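# Lift orange microphone off stand, lay it on table

## Task

Remove the orange microphone from its stand and set it down on an empty area of the table top, where it must end up at rest and not in contact with any other object on the table. When finished, every remaining microphone must still sit in the holder of its own stand, and all stands must be standing upright on the table. No stand may tilt strongly while its own microphone is touching it. The task can fail if the orange microphone is released while still moving quickly, or if it drops or slides downward by more than a few centimetres in total. Anything that stays in place only because the robot is holding it does not count.

## Robot and tools

Robot: two arms, left_arm and right_arm, each with six joints and a parallel gripper. Joint order everywhere (rows, result lists): waist, shoulder, elbow, wrist pitch, wrist yaw, wrist roll. The waist and wrist roll have flipped signs compared with the URDF, in commands and in results; the stated ranges use URDF signs, so flip those two (e.g. a range of -0.5..2.0 reads -2.0..0.5 in your numbers). Stated ranges in rad: waist -2.618..3.054, shoulder 0..3.142, elbow 0..3.142, wrist pitch -1.571..1.571, wrist yaw -1.571..1.571, wrist roll -2.094..2.094. Real ends may differ by up to 0.036 rad.

World frame (shared by both arms): origin on the table surface midway between the arms, +x out over the table, +z up, left_arm on the +y side. 'Left' and 'right' are arm names, not image sides. The state line gives each gripper's end_effector_position (m) and end_effector_quat_wxyz; this point sits between the finger pads, roughly 1 cm behind the tips, and may be somewhat off at long reach. Fingers point along the gripper's +z and close along its y.

A row is 14 numbers, each in [-1, 1], always covering both arms: left_arm's 6 joint values then its opening, then right_arm's 6 joint values then its opening. Joint values are offsets, scaled so 1.0 equals 1.202 rad (waist), 1.258 (shoulder), 1.238 (elbow), 2.073 (wrist pitch), 2.022 (wrist yaw and wrist roll). The opening is absolute, not an offset: +1 fully open, -1 closed.

execute_actions(actions): a list of up to 15 actions; each action is a list of up to 15 rows, one row per 1/30 s step; if fewer than 15 rows, the last row repeats to fill 15 steps. Within an action every row's joint offsets are measured from the angles at that action's start (not from the previous row); for the first action of a call, from the last reported angles. An action asking any joint to exceed its range by more than 0.036 rad is refused for both arms; a malformed action, or a first action failing this check, voids the whole call. Joints pushed past their real end stop there, reported as 'joint sent to its limit'. An empty list just returns state and images.

move(target, speed, blocking): target is one 14-number row; joint offsets count from the Joint positions in the latest result that listed them. All joints follow synchronized paths (grippers trace curves), lasting 0.5 to 10 s. speed is the peak rate in rad/s of the joint with farthest to travel, 0.01 to 2, default 0.5. Paths ignore obstacles and the other arm; faster moves hit harder, and targets set beyond a contact press harder. blocking=false returns after 0.5 s while motion continues; until a result shows it ended, other moves and execute_actions are refused, so call wait or stop. The 'move:' line reports the ending (done, off_target, moving, held, fault), limits=held or limits=none, and each arm's joint farthest from target.

wait(seconds): 0 to 10; robot keeps its last command; a running move continues and may end it early. stop(): brakes a running move; needs room, more when fast; fingers keep moving. zoom_image(camera, region): region [x0, y0, x1, y1] in pixels of that camera's latest image, origin top-left, at most 504x504. Cameras (all 504x504): cam_head_left, cam_head_right, cam_high, cam_low, cam_left_wrist, cam_right_wrist (wrist ones are fisheye). Calibration (K, distortion, T_world_to_cam) is supplied per camera and may be slightly off. finished_scene(scene): ends the current scene, given its number; irreversible; the robot holds its last command first, and the result tells whether the goal was met.

Results: Joint positions and Joint velocities list per arm the six joints (rad, rad/s) then finger-pad gap (m; 0.094 when fully open). Joint targets shows what joints are currently driven toward. grip_measured is the opening on the command scale; each gripper may read about 1 mm off. Joint torques are total drive output, noisy, with fixed offset and scale. 'joint command not followed' means a clearance check altered targets. FAULT and OVER-TEMPERATURE FAULT lines mark arm stops.

Motion limits: each step, a joint's target may lead its measured angle by at most 0.202 (waist), 0.258 (shoulder), 0.238 (elbow), 0.573 (wrist pitch), 0.522 (wrist yaw, roll) rad, and targets putting the gripper over 70 mm from its measured spot are scaled back. Big displacements thus span several actions; an unfinished motion may not complete by itself, so resend the remainder. Sending all-zero offsets can let an arm sag; hold it by commanding back to the desired angles, then zeros, adding more if it still lags.

Gripping: to hold, command an opening under grip_measured; roughly 0.03 under gives a firm grip, less a lighter one. Pad force tops out near 50 to 62 N (less on thin parts under about 2 mm), with a brief spike on first contact.

Avoid: arms colliding or pushing on each other; knocking anything off the table; drops, slips, slams or hard shoves; tipping stands; releasing the microphone while it moves. Loose objects may occasionally get nudged. Holding loads warms motors: warning at 75 °C, a 10 s arm stop at 90 °C, and at 100 °C the arm and gripper go limp. The robot keeps its last command while you are composing the next reply.

Each tool is called after "Request:" by a JSON object that holds its "method" and its "body".

## Session

Request:
{"method": "execute_actions", "body": {"actions": []}}

Scene clock: 0.00 s.
left_arm: end_effector_position=(+0.4196, +0.4283, +0.1943) grip_measured=+1.000 end_effector_quat_wxyz=(-0.121, +0.824, -0.536, +0.141) | right_arm: end_effector_position=(+0.4799, -0.5499, +0.3273) grip_measured=+1.000 end_effector_quat_wxyz=(-0.548, +0.618, -0.548, +0.131)
Joint names: [waist, shoulder, elbow, wrist pitch, wrist yaw, wrist roll]
Joint positions: left_arm=[-0.286  2.101  2.182 -1.283  0.064  1.69   0.094] | right_arm=[ 0.78   2.256  2.549 -1.284 -1.119  2.022  0.094]
Joint velocities: left_arm=[ 0.007 -0.002 -0.007 -0.037 -0.037 -0.066  0.   ] | right_arm=[ 0.002 -0.012 -0.002  0.007 -0.066 -0.022  0.   ]
Joint torques (N m, as the arm reports them, + toward a larger Joint positions number): no reading
Motor temperatures (°C, as the motors report them): left_arm=[27 29 27 27 27 27] | right_arm=[28 26 26 29 29 27]
Joint targets: left_arm=[-0.286 2.093 2.189 -1.290 0.059 1.688] | right_arm=[0.780 2.256 2.551 -1.299 -1.129 2.019]

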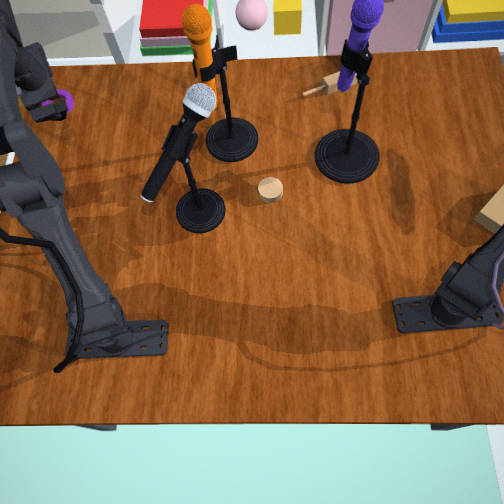

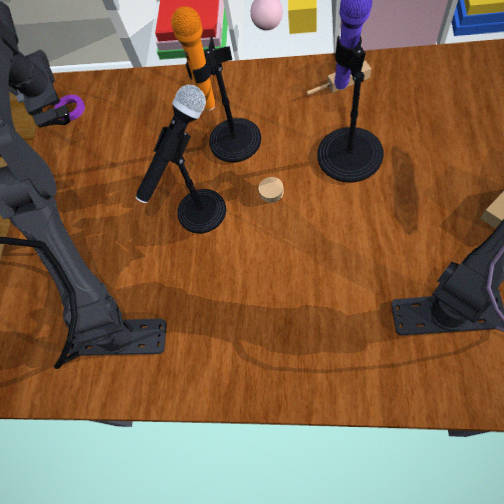

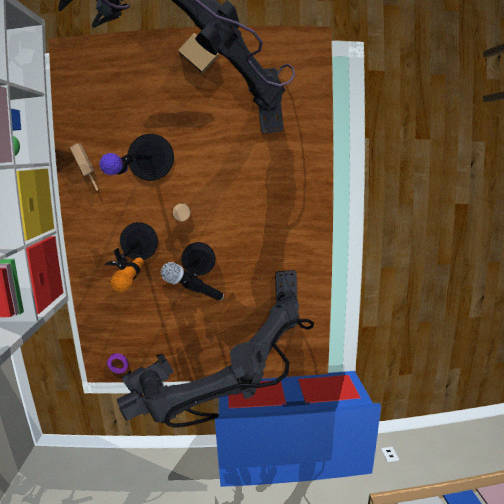

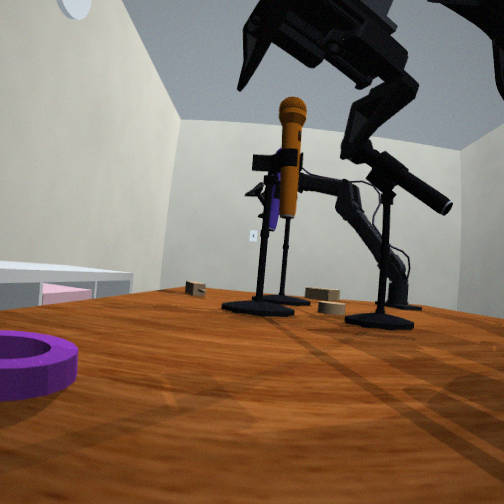

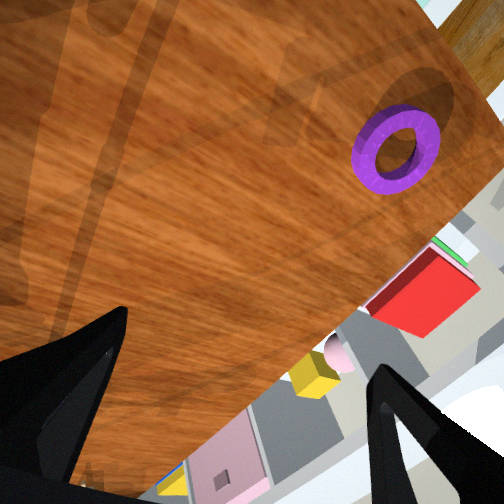

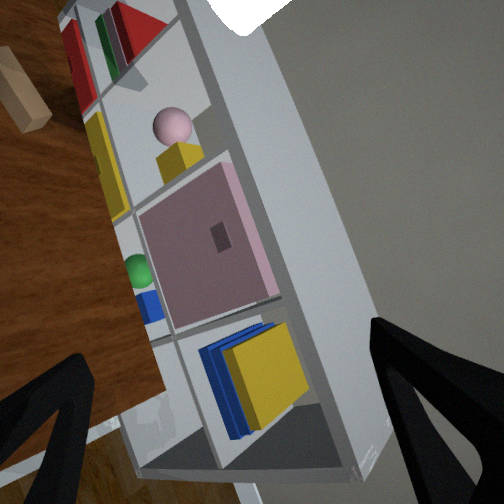

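Request:
{"method": "move", "body": {"target": [0.238,-0.478,-0.551,0.619,-0.03,-0.836,1,0,0,0,0,0,0,1], "speed": 1}}

Scene clock: 13.83 s.
left_arm: end_effector_position=(+0.4568, +0.3049, +0.4385) grip_measured=+1.000 end_effector_quat_wxyz=(+0.703, -0.009, +0.711, +0.003) | right_arm: end_effector_position=(+0.4803, -0.5505, +0.3274) grip_measured=+1.000 end_effector_quat_wxyz=(-0.547, +0.619, -0.547, +0.133)
Joint names: [waist, shoulder, elbow, wrist pitch, wrist yaw, wrist roll]
Joint positions: left_arm=[-0.006  1.518  1.514 -0.007  0.013  0.009  0.094] | right_arm=[ 0.78   2.256  2.549 -1.28  -1.117  2.022  0.094]
Joint velocities: left_arm=[ 0.002  0.002 -0.002 -0.007 -0.007 -0.051  0.   ] | right_arm=[ 0.032  0.007  0.012 -0.022 -0.022 -0.022  0.   ]
Joint torques (N m, as the arm reports them, + toward a larger Joint positions number): left_arm=[ 0.56 -8.55  5.96  1.96 -0.06 -0.07] | right_arm=[ -0.06 -11.     6.49   0.99  -0.58  -0.01]
Motor temperatures (°C, as the motors report them): left_arm=[27 36 29 28 27 27] | right_arm=[28 35 28 30 30 27]
Joint targets: left_arm=[0.000 1.500 1.500 0.001 0.003 -0.000] | right_arm=[0.780 2.256 2.549 -1.284 -1.119 2.022]
move: done; limits=none; left_arm: farthest joint: the shoulder, 0.018 radians from its target (0.602 radians at the start); right_arm: farthest joint: the wrist pitch, 0.004 radians from its target (0.000 radians at the start)
camera_calibration (this result's frames):
cam_left_wrist: T_world_to_cam=[[0.0576515, -0.960638, 0.271757, 0.146072], [-0.494419, -0.263957, -0.828177, 0.714303], [0.86731, -0.0866161, -0.490175, -0.0237415], [0, 0, 0, 1]] pos_world=[0.365335, 0.326811, 0.540236]
cam_right_wrist: T_world_to_cam=[[0.530852, -0.316302, 0.786225, -0.697106], [-0.113908, -0.94595, -0.303651, -0.328818], [0.839775, 0.0716365, -0.538188, -0.0692844], [0, 0, 0, 1]] pos_world=[0.390788, -0.526578, 0.410948]

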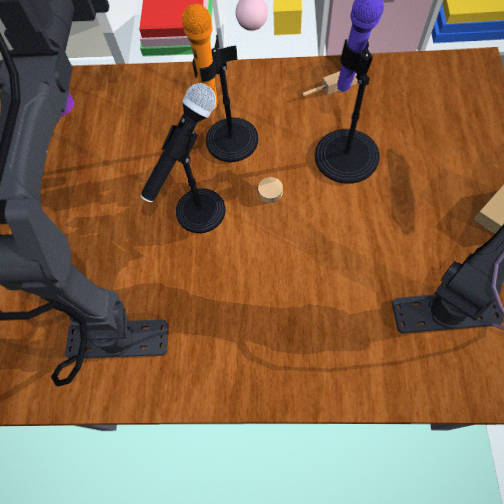

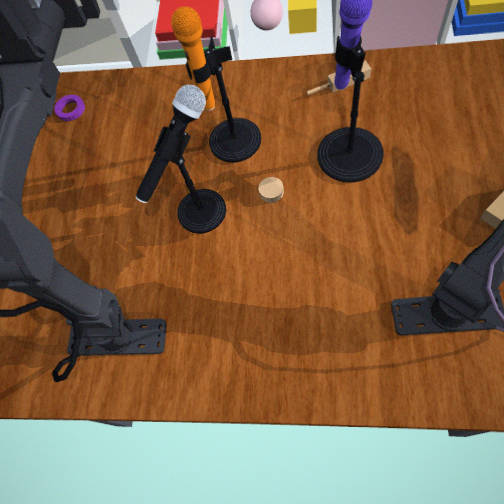

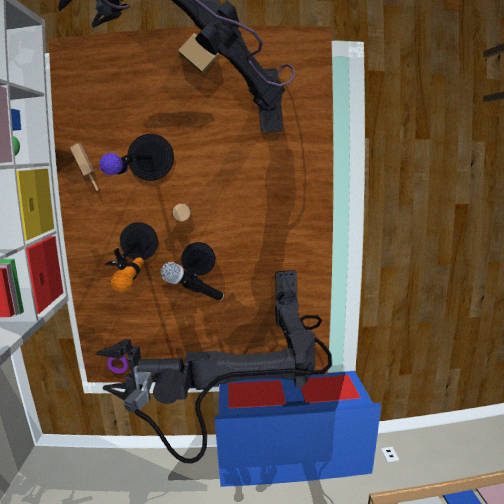

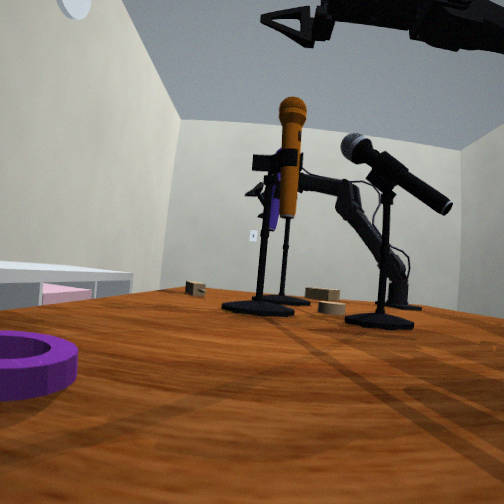

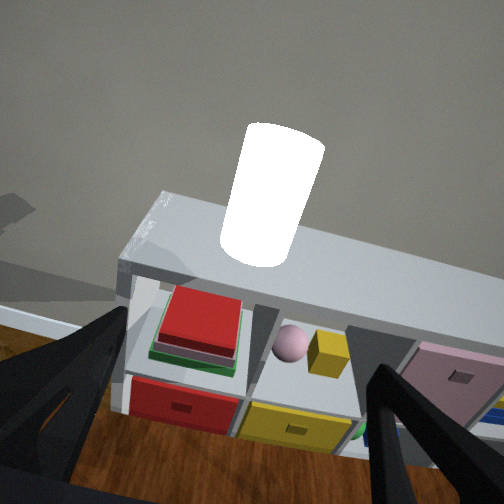

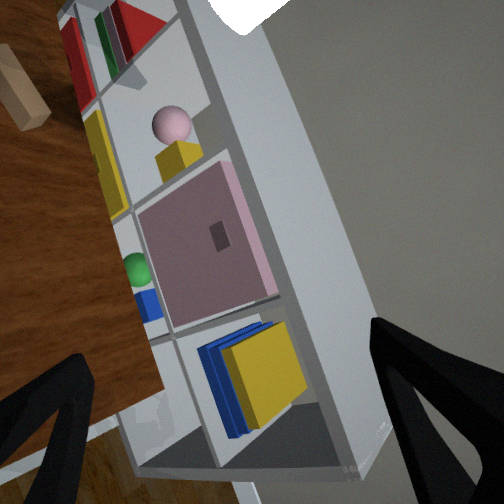

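Request:
{"method": "move", "body": {"target": [-0.16,0.2,-0.183,0.245,-0.6,0,1,0,0,0,0,0,0,1], "speed": 1}}

Scene clock: 22.40 s.
left_arm: end_effector_position=(+0.3644, +0.5516, +0.3211) grip_measured=+1.000 end_effector_quat_wxyz=(+0.547, -0.463, +0.531, +0.452) | right_arm: end_effector_position=(+0.4807, -0.5511, +0.3275) grip_measured=+1.000 end_effector_quat_wxyz=(-0.546, +0.620, -0.547, +0.135)
Joint names: [waist, shoulder, elbow, wrist pitch, wrist yaw, wrist roll]
Joint positions: left_arm=[-0.194  1.769  1.293  0.496 -1.19   0.009  0.094] | right_arm=[ 0.78   2.256  2.549 -1.276 -1.115  2.022  0.094]
Joint velocities: left_arm=[ 0.002  0.012 -0.027 -0.051  0.007  0.066  0.   ] | right_arm=[ 0.022 -0.002 -0.012 -0.007 -0.081 -0.007  0.   ]
Joint torques (N m, as the arm reports them, + toward a larger Joint positions number): left_arm=[-0.38 -9.14  6.3   1.52 -0.06  0.01] | right_arm=[ -0.07 -11.     6.5    1.    -0.58  -0.01]
Motor temperatures (°C, as the motors report them): left_arm=[27 36 29 31 27 27] | right_arm=[28 38 28 30 30 27]
Joint targets: left_arm=[-0.199 1.769 1.287 0.501 -1.200 0.009] | right_arm=[0.780 2.256 2.549 -1.280 -1.117 2.022]
move: done; limits=none; left_arm: farthest joint: the wrist yaw, 0.010 radians from its target (1.213 radians at the start); right_arm: farthest joint: the wrist pitch, 0.004 radians from its target (0.000 radians at the start)
camera_calibration (this result's frames):
cam_left_wrist: T_world_to_cam=[[0.949808, -0.119727, 0.289016, -0.374145], [0.18766, -0.521122, -0.832596, 0.531209], [0.250297, 0.845043, -0.472498, -0.274523], [0, 0, 0, 1]] pos_world=[0.324392, 0.464013, 0.420704]
cam_right_wrist: T_world_to_cam=[[0.528798, -0.313775, 0.788618, -0.695986], [-0.114246, -0.947013, -0.300191, -0.330825], [0.841024, 0.0686442, -0.536626, -0.0723189], [0, 0, 0, 1]] pos_world=[0.391062, -0.526714, 0.410748]

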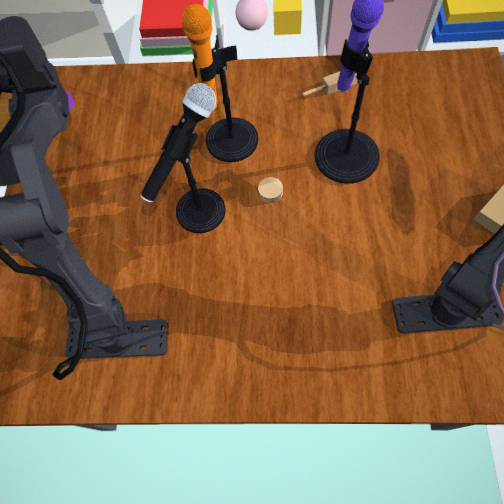

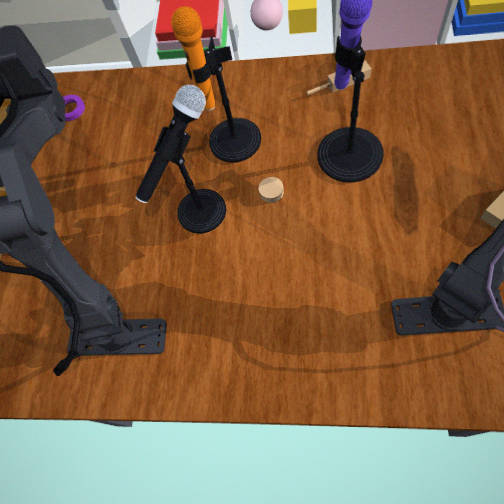

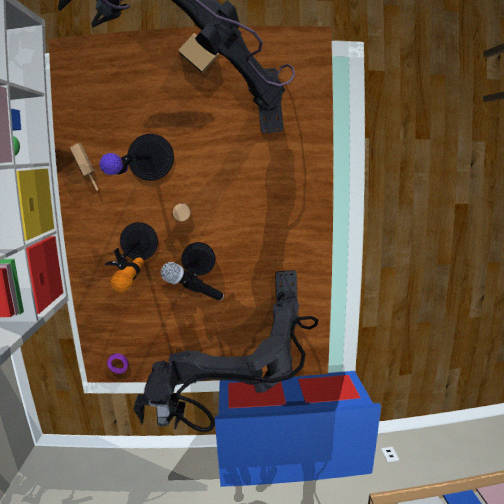

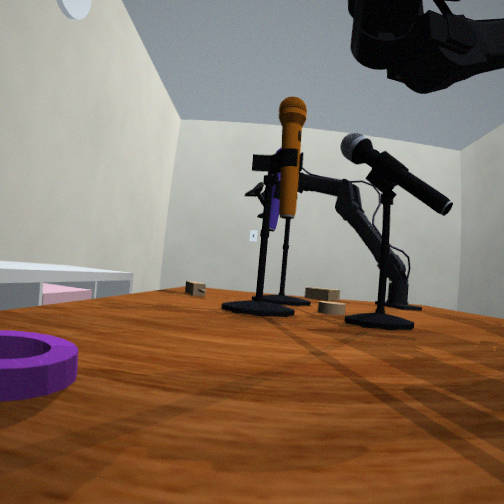

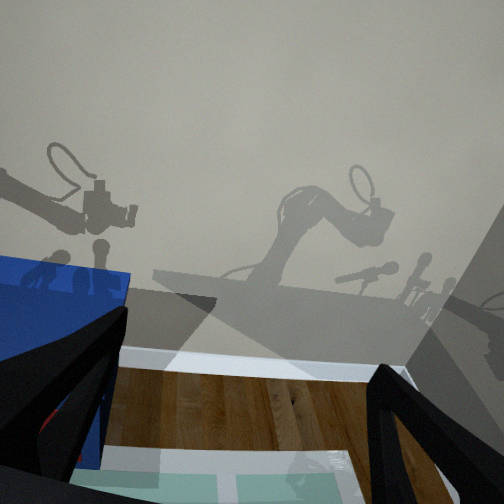

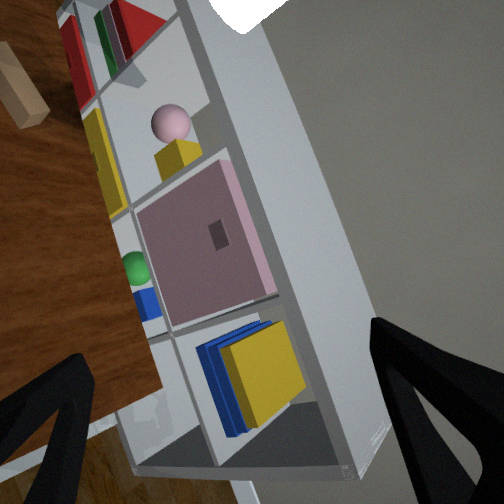

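Request:
{"method": "execute_actions", "body": {"actions": [[[0,0.01,0,0,0.3,0,1,0,0,0,0,0,0,1]],[[0,0,0,0,0.3,0,1,0,0,0,0,0,0,1]]]}}

Request:
{"method": "move", "body": {"target": [0,0.01,0,0,0.55,0,1,0,0,0,0,0,0,1], "speed": 1}}

Scene clock: 27.83 s.
left_arm: end_effector_position=(+0.5090, +0.4242, +0.3188) grip_measured=+1.000 end_effector_quat_wxyz=(+0.706, -0.095, +0.696, +0.090) | right_arm: end_effector_position=(+0.4816, -0.5523, +0.3276) grip_measured=+1.000 end_effector_quat_wxyz=(-0.545, +0.621, -0.546, +0.140)
Joint names: [waist, shoulder, elbow, wrist pitch, wrist yaw, wrist roll]
Joint positions: left_arm=[-0.199  1.779  1.292  0.5   -0.04   0.009  0.094] | right_arm=[ 0.78   2.256  2.549 -1.267 -1.111  2.022  0.094]
Joint velocities: left_arm=[ 0.012 -0.002  0.002  0.022  0.168 -0.022  0.   ] | right_arm=[ 0.007 -0.017  0.002 -0.066 -0.022  0.022  0.   ]
Joint torques (N m, as the arm reports them, + toward a larger Joint positions number): left_arm=[ 0.21 -9.6   7.18  1.87  0.13  0.  ] | right_arm=[ -0.06 -11.01   6.51   1.03  -0.57  -0.02]
Motor temperatures (°C, as the motors report them): left_arm=[27 36 30 31 27 27] | right_arm=[28 40 28 30 30 27]
Joint targets: left_arm=[-0.196 1.779 1.292 0.499 -0.008 0.009] | right_arm=[0.780 2.256 2.549 -1.271 -1.113 2.022]
camera_calibration (this result's frames):
cam_left_wrist: T_world_to_cam=[[0.282307, -0.919635, 0.273082, 0.158062], [-0.395606, -0.37093, -0.840182, 0.671369], [0.873956, 0.129157, -0.46853, -0.219129], [0, 0, 0, 1]] pos_world=[0.412485, 0.422692, 0.41824]
cam_right_wrist: T_world_to_cam=[[0.524533, -0.308432, 0.793558, -0.69359], [-0.115143, -0.949209, -0.292821, -0.334997], [0.843568, 0.0622221, -0.533405, -0.0787324], [0, 0, 0, 1]] pos_world=[0.391654, -0.527009, 0.410313]

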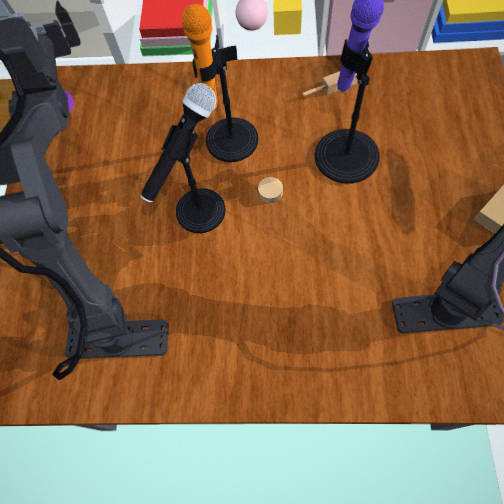

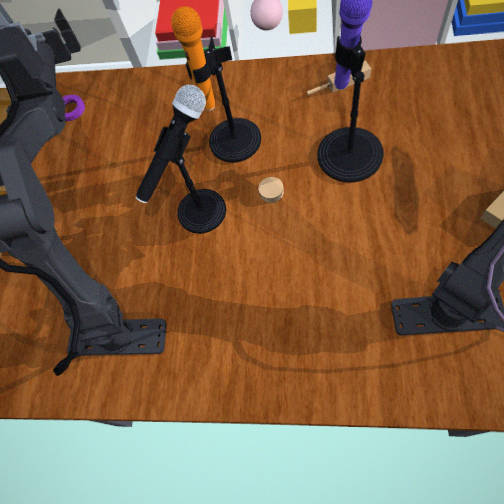

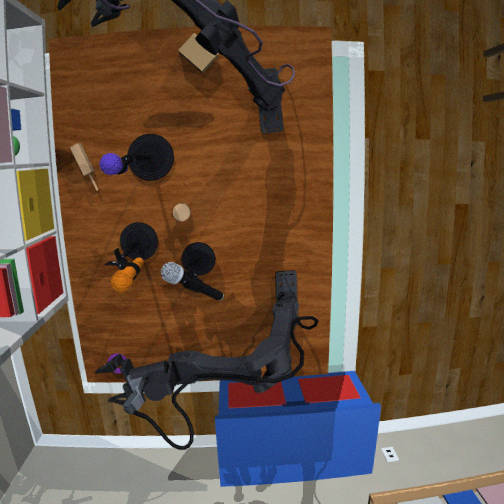

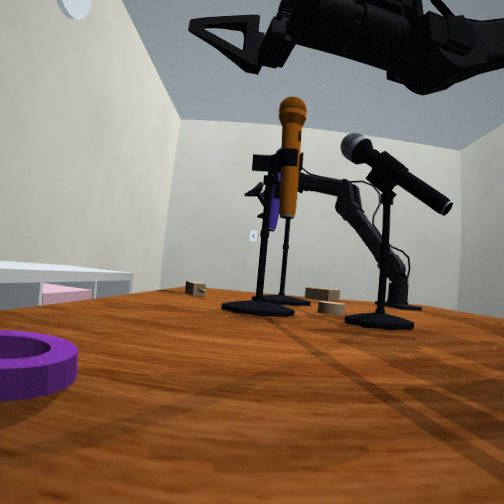

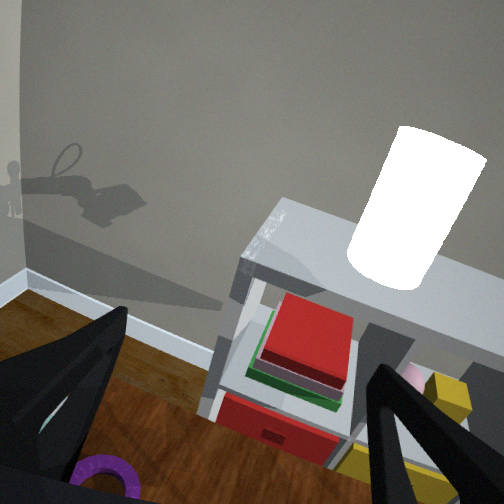

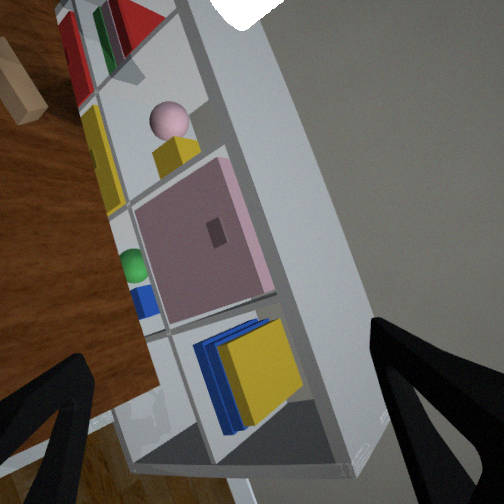

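Scene clock: 29.90 s.
left_arm: end_effector_position=(+0.4558, +0.2453, +0.3176) grip_measured=+1.000 end_effector_quat_wxyz=(+0.648, +0.288, +0.643, -0.288) | right_arm: end_effector_position=(+0.4821, -0.5529, +0.3277) grip_measured=+1.000 end_effector_quat_wxyz=(-0.544, +0.622, -0.545, +0.142)
Joint names: [waist, shoulder, elbow, wrist pitch, wrist yaw, wrist roll]
Joint positions: left_arm=[-0.199  1.779  1.292  0.5    1.062  0.009  0.094] | right_arm=[ 0.78   2.256  2.549 -1.263 -1.108  2.022  0.094]
Joint velocities: left_arm=[ 0.002 -0.012  0.002 -0.081 -0.066 -0.007  0.   ] | right_arm=[-0.012 -0.027  0.012  0.051 -0.081 -0.11   0.   ]
Joint torques (N m, as the arm reports them, + toward a larger Joint positions number): left_arm=[ 0.03 -8.26  6.83  1.55  0.14  0.  ] | right_arm=[ -0.06 -11.03   6.52   1.01  -0.57  -0.01]
Motor temperatures (°C, as the motors report them): left_arm=[27 36 30 31 27 27] | right_arm=[28 40 28 30 30 27]
Joint targets: left_arm=[-0.199 1.791 1.292 0.500 1.072 0.009] | right_arm=[0.780 2.256 2.549 -1.267 -1.110 2.022]
move: done; limits=none; left_arm: farthest joint: the shoulder, 0.013 radians from its target (0.013 radians at the start); right_arm: farthest joint: the wrist pitch, 0.004 radians from its target (0.000 radians at the start)
camera_calibration (this result's frames):
cam_left_wrist: T_world_to_cam=[[-0.693859, -0.67128, 0.260657, 0.396914], [-0.505797, 0.196664, -0.839936, 0.493848], [0.512571, -0.714637, -0.475989, 0.223923], [0, 0, 0, 1]] pos_world=[0.410413, 0.329342, 0.417927]
cam_right_wrist: T_world_to_cam=[[0.522553, -0.305811, 0.795875, -0.692403], [-0.115789, -0.950267, -0.289111, -0.336996], [0.844708, 0.0589226, -0.531975, -0.0818786], [0, 0, 0, 1]] pos_world=[0.391961, -0.527156, 0.41008]

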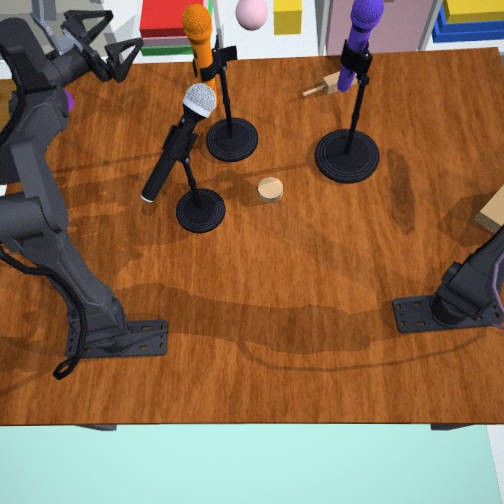

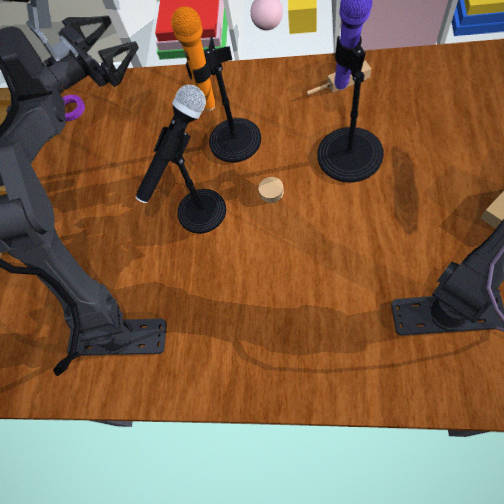

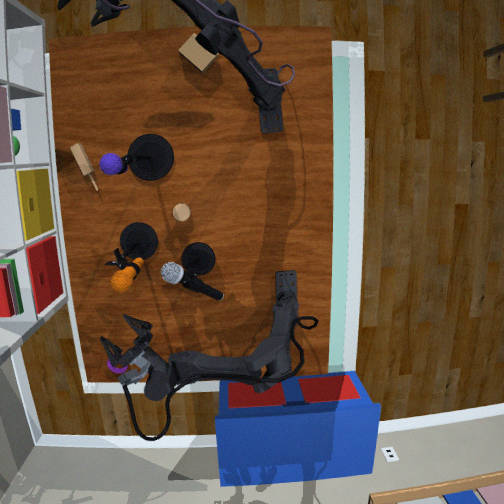

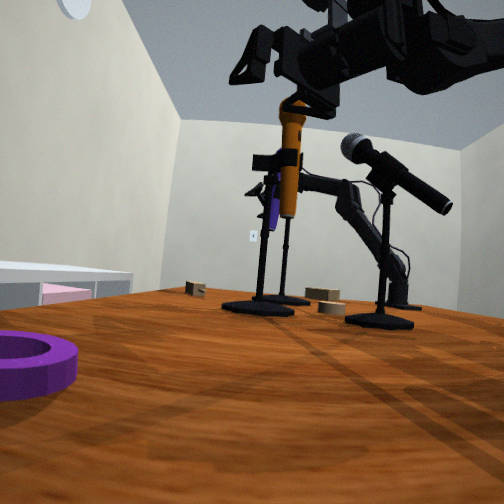

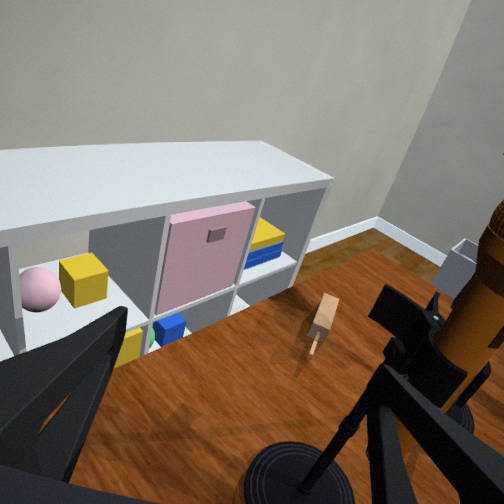

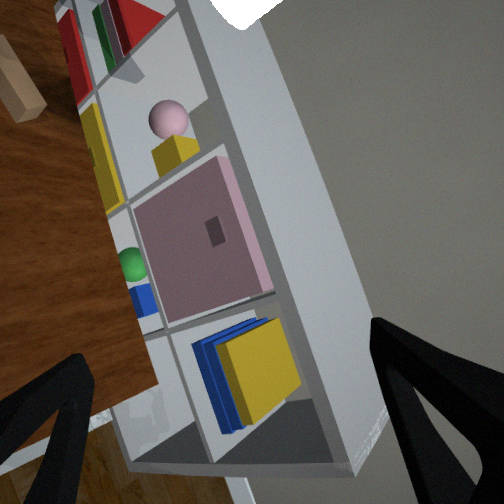

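Request:
{"method": "move", "body": {"target": [0.08,0.02,0,0,0.185,0,1,0,0,0,0,0,0,1]}}

Scene clock: 35.87 s.
left_arm: end_effector_position=(+0.3956, +0.1724, +0.3092) grip_measured=+1.000 end_effector_quat_wxyz=(+0.561, +0.422, +0.568, -0.430) | right_arm: end_effector_position=(+0.4826, -0.5535, +0.3278) grip_measured=+1.000 end_effector_quat_wxyz=(-0.543, +0.622, -0.545, +0.144)
Joint names: [waist, shoulder, elbow, wrist pitch, wrist yaw, wrist roll]
Joint positions: left_arm=[-0.108  1.798  1.292  0.5    1.426  0.009  0.094] | right_arm=[ 0.78   2.256  2.549 -1.258 -1.106  2.022  0.094]
Joint velocities: left_arm=[ 0.012 -0.017  0.002 -0.007  0.022 -0.11   0.   ] | right_arm=[-0.002 -0.002 -0.002 -0.037 -0.022 -0.007  0.   ]
Joint torques (N m, as the arm reports them, + toward a larger Joint positions number): left_arm=[ 0.47 -8.72  6.6   1.33  0.13  0.  ] | right_arm=[ -0.08 -11.01   6.52   1.02  -0.56  -0.01]
Motor temperatures (°C, as the motors report them): left_arm=[27 36 31 31 27 27] | right_arm=[28 41 28 31 30 27]
Joint targets: left_arm=[-0.103 1.804 1.292 0.500 1.436 0.009] | right_arm=[0.780 2.256 2.549 -1.263 -1.108 2.022]
move: done; limits=none; left_arm: farthest joint: the wrist yaw, 0.010 radians from its target (0.374 radians at the start); right_arm: farthest joint: the wrist pitch, 0.005 radians from its target (0.000 radians at the start)
camera_calibration (this result's frames):
cam_left_wrist: T_world_to_cam=[[-0.912945, -0.299676, 0.276994, 0.325897], [-0.383921, 0.400634, -0.831924, 0.384772], [0.138334, -0.865844, -0.480809, 0.37431], [0, 0, 0, 1]] pos_world=[0.393469, 0.267604, 0.409801]
cam_right_wrist: T_world_to_cam=[[0.520334, -0.302989, 0.798405, -0.691113], [-0.116367, -0.951377, -0.285202, -0.339138], [0.845997, 0.0554929, -0.530292, -0.0852664], [0, 0, 0, 1]] pos_world=[0.39228, -0.527316, 0.409848]

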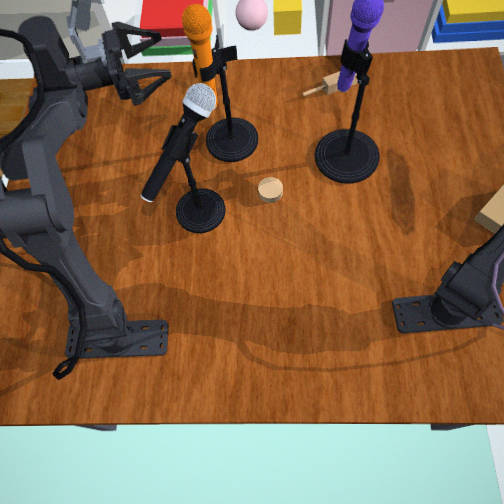

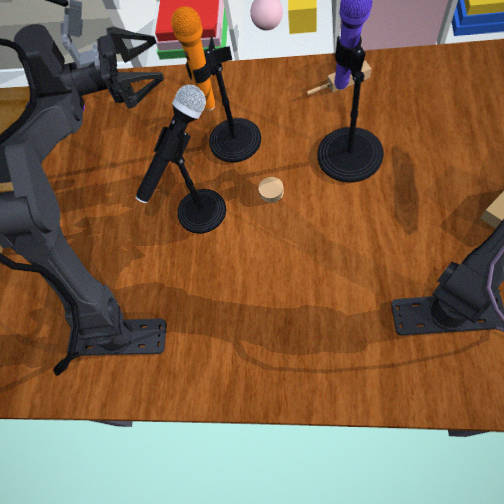

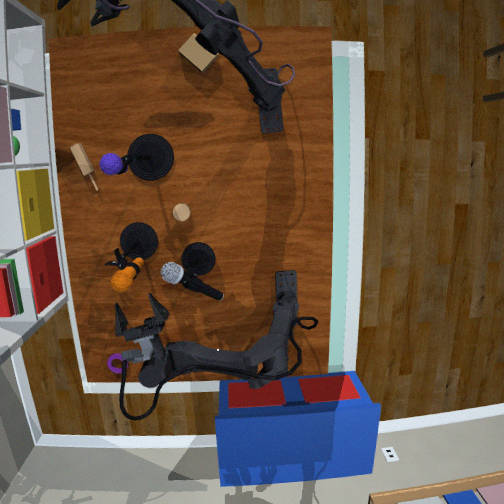

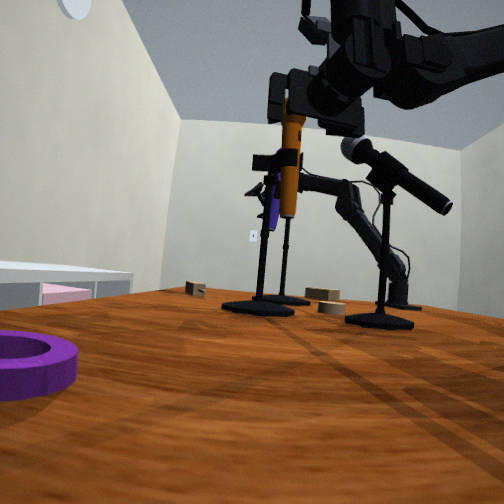

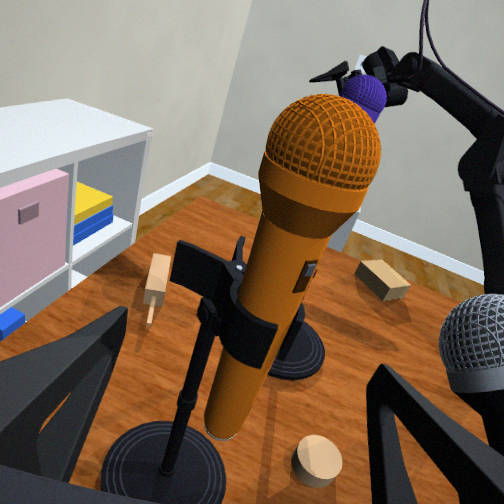

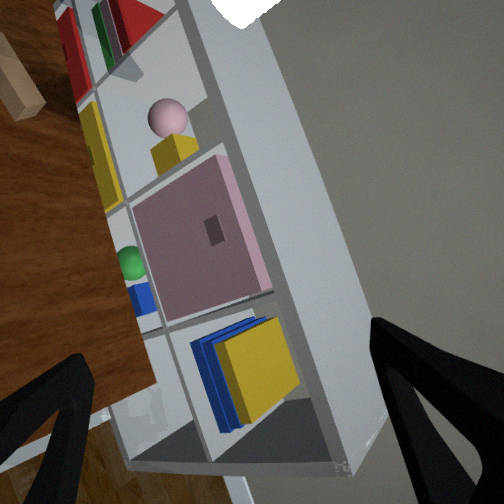

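Request:
{"method": "move", "body": {"target": [0.165,0,0,0,-0.125,0,1,0,0,0,0,0,0,1], "speed": 0.3}}

Scene clock: 38.93 s.
left_arm: end_effector_position=(+0.4065, +0.0982, +0.3089) grip_measured=+1.000 end_effector_quat_wxyz=(+0.571, +0.409, +0.578, -0.416) | right_arm: end_effector_position=(+0.4830, -0.5541, +0.3279) grip_measured=+1.000 end_effector_quat_wxyz=(-0.543, +0.623, -0.544, +0.146)
Joint names: [waist, shoulder, elbow, wrist pitch, wrist yaw, wrist roll]
Joint positions: left_arm=[0.087 1.798 1.292 0.5   1.183 0.009 0.094] | right_arm=[ 0.78   2.256  2.549 -1.254 -1.104  2.022  0.094]
Joint velocities: left_arm=[ 0.017 -0.007 -0.002 -0.007 -0.066  0.007  0.   ] | right_arm=[ 0.017 -0.007  0.007  0.022 -0.051  0.022  0.   ]
Joint torques (N m, as the arm reports them, + toward a larger Joint positions number): left_arm=[ 0.21 -9.38  6.76  1.48 -0.07  0.  ] | right_arm=[ -0.07 -11.03   6.53   1.02  -0.56  -0.01]
Motor temperatures (°C, as the motors report them): left_arm=[27 36 31 31 27 27] | right_arm=[28 42 29 31 30 27]
Joint targets: left_arm=[0.090 1.798 1.292 0.500 1.173 0.009] | right_arm=[0.780 2.256 2.549 -1.258 -1.106 2.022]
move: done; limits=none; left_arm: farthest joint: the wrist yaw, 0.009 radians from its target (0.253 radians at the start); right_arm: farthest joint: the wrist pitch, 0.004 radians from its target (0.000 radians at the start)
camera_calibration (this result's frames):
cam_left_wrist: T_world_to_cam=[[-0.897734, -0.342857, 0.276627, 0.311801], [-0.402495, 0.383086, -0.83141, 0.427639], [0.179083, -0.857726, -0.481907, 0.291368], [0, 0, 0, 1]] pos_world=[0.399858, 0.192994, 0.409703]
cam_right_wrist: T_world_to_cam=[[0.518012, -0.300239, 0.80095, -0.689839], [-0.116697, -0.952425, -0.281546, -0.341227], [0.847375, 0.0523756, -0.528405, -0.0885647], [0, 0, 0, 1]] pos_world=[0.392572, -0.527471, 0.409657]

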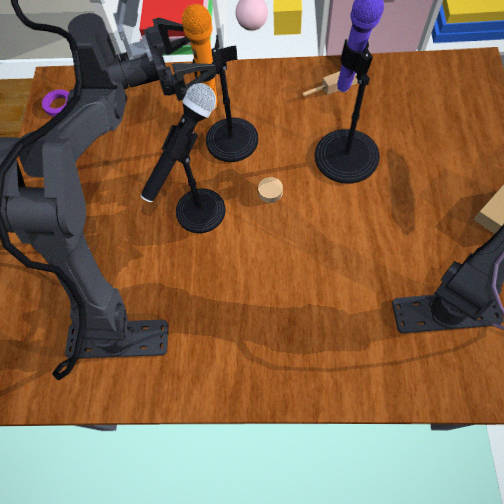

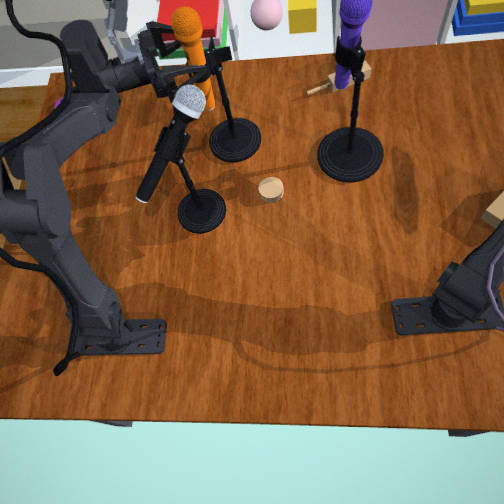

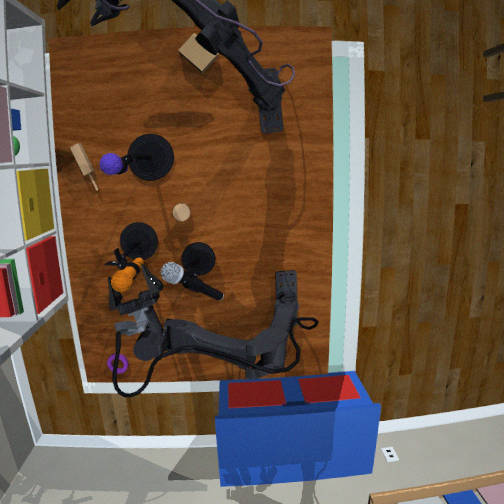

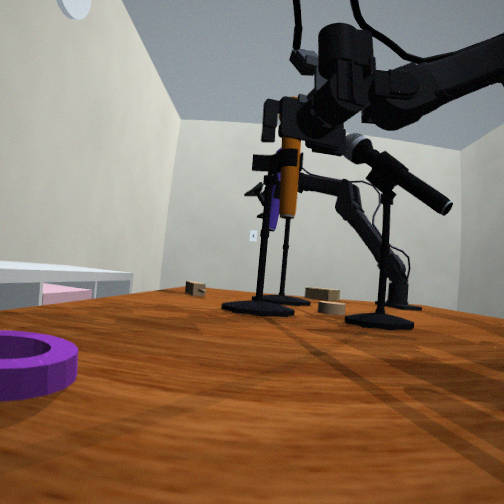

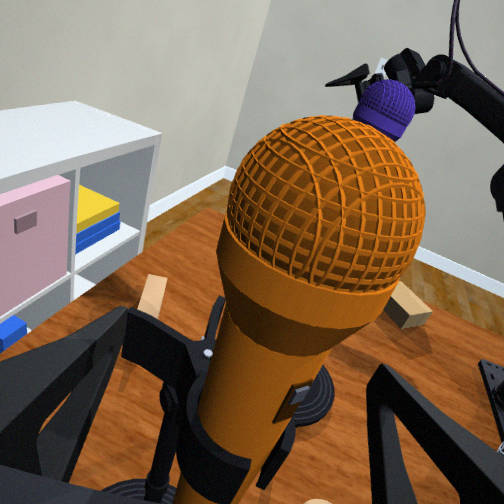

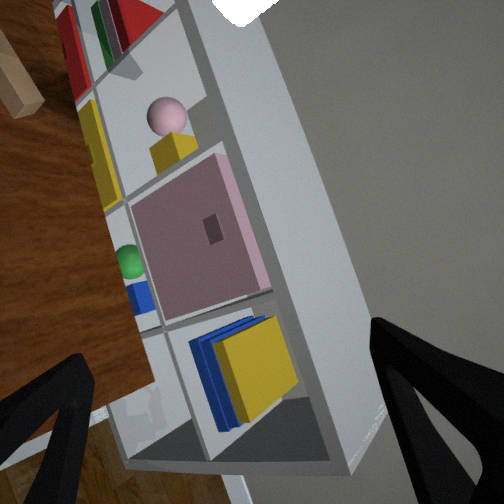

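Looks centred; close.

Request:
{"method": "move", "body": {"target": [0,0,0,0,0,0,-0.35,0,0,0,0,0,0,1]}}

Scene clock: 40.90 s.
left_arm: end_effector_position=(+0.4059, +0.0980, +0.3089) grip_measured=-0.299 end_effector_quat_wxyz=(+0.570, +0.410, +0.577, -0.417) | right_arm: end_effector_position=(+0.4835, -0.5547, +0.3280) grip_measured=+1.000 end_effector_quat_wxyz=(-0.542, +0.624, -0.544, +0.148)
Joint names: [waist, shoulder, elbow, wrist pitch, wrist yaw, wrist roll]
Joint positions: left_arm=[0.087 1.798 1.292 0.5   1.186 0.009 0.033] | right_arm=[ 0.78   2.256  2.549 -1.249 -1.102  2.022  0.094]
Joint velocities: left_arm=[ 0.012 -0.002 -0.007 -0.007 -0.007  0.007 -0.   ] | right_arm=[ 0.007 -0.017 -0.007  0.051 -0.022 -0.007  0.   ]
Joint torques (N m, as the arm reports them, + toward a larger Joint positions number): left_arm=[ 0.02 -9.39  6.75  1.48  0.01  0.  ] | right_arm=[ -0.06 -11.02   6.53   1.02  -0.56  -0.01]
Motor temperatures (°C, as the motors report them): left_arm=[27 36 31 31 27 27] | right_arm=[28 42 29 31 30 27]
Joint targets: left_arm=[0.087 1.798 1.292 0.500 1.183 0.009] | right_arm=[0.780 2.256 2.549 -1.254 -1.104 2.022]
move: done; limits=none; left_arm: farthest joint: the wrist yaw, 0.003 radians from its target (0.001 radians at the start); right_arm: farthest joint: the wrist pitch, 0.005 radians from its target (0.000 radians at the start)
camera_calibration (this result's frames):
cam_left_wrist: T_world_to_cam=[[-0.898906, -0.339767, 0.276634, 0.311383], [-0.401179, 0.384451, -0.831417, 0.426816], [0.176136, -0.858345, -0.481892, 0.292558], [0, 0, 0, 1]] pos_world=[0.399604, 0.192824, 0.409705]
cam_right_wrist: T_world_to_cam=[[0.515777, -0.297405, 0.803445, -0.688521], [-0.11731, -0.953496, -0.27764, -0.343332], [0.848653, 0.0489484, -0.52668, -0.0919655], [0, 0, 0, 1]] pos_world=[0.392894, -0.527634, 0.40943]

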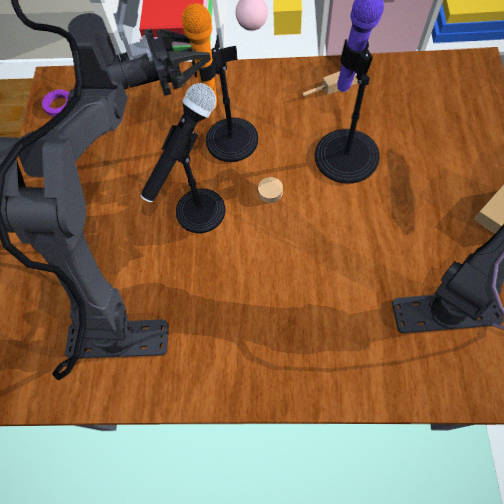

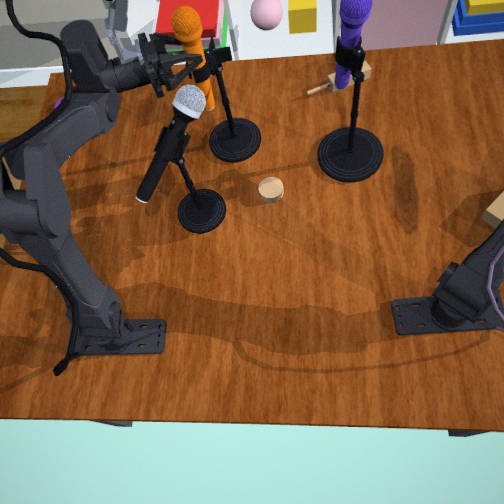

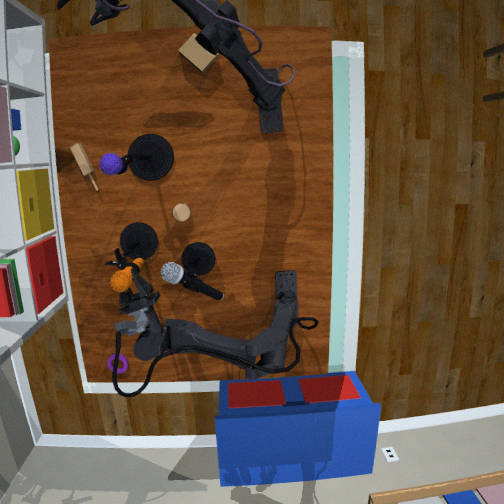

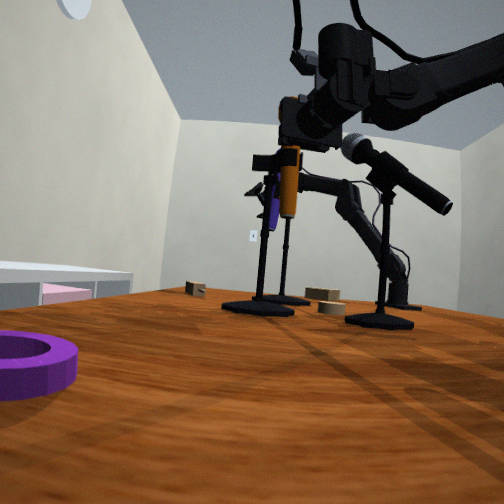

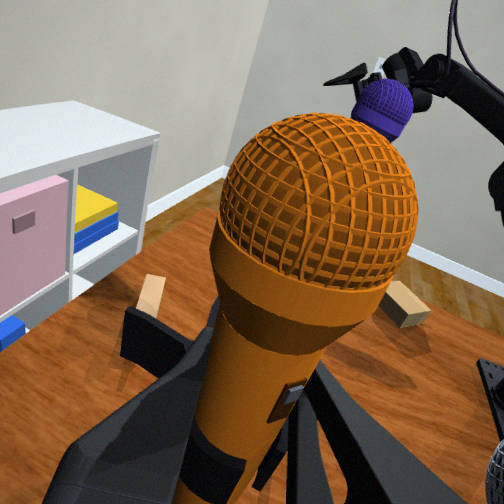

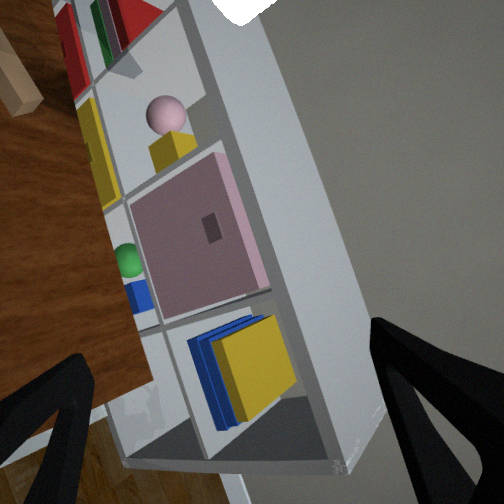

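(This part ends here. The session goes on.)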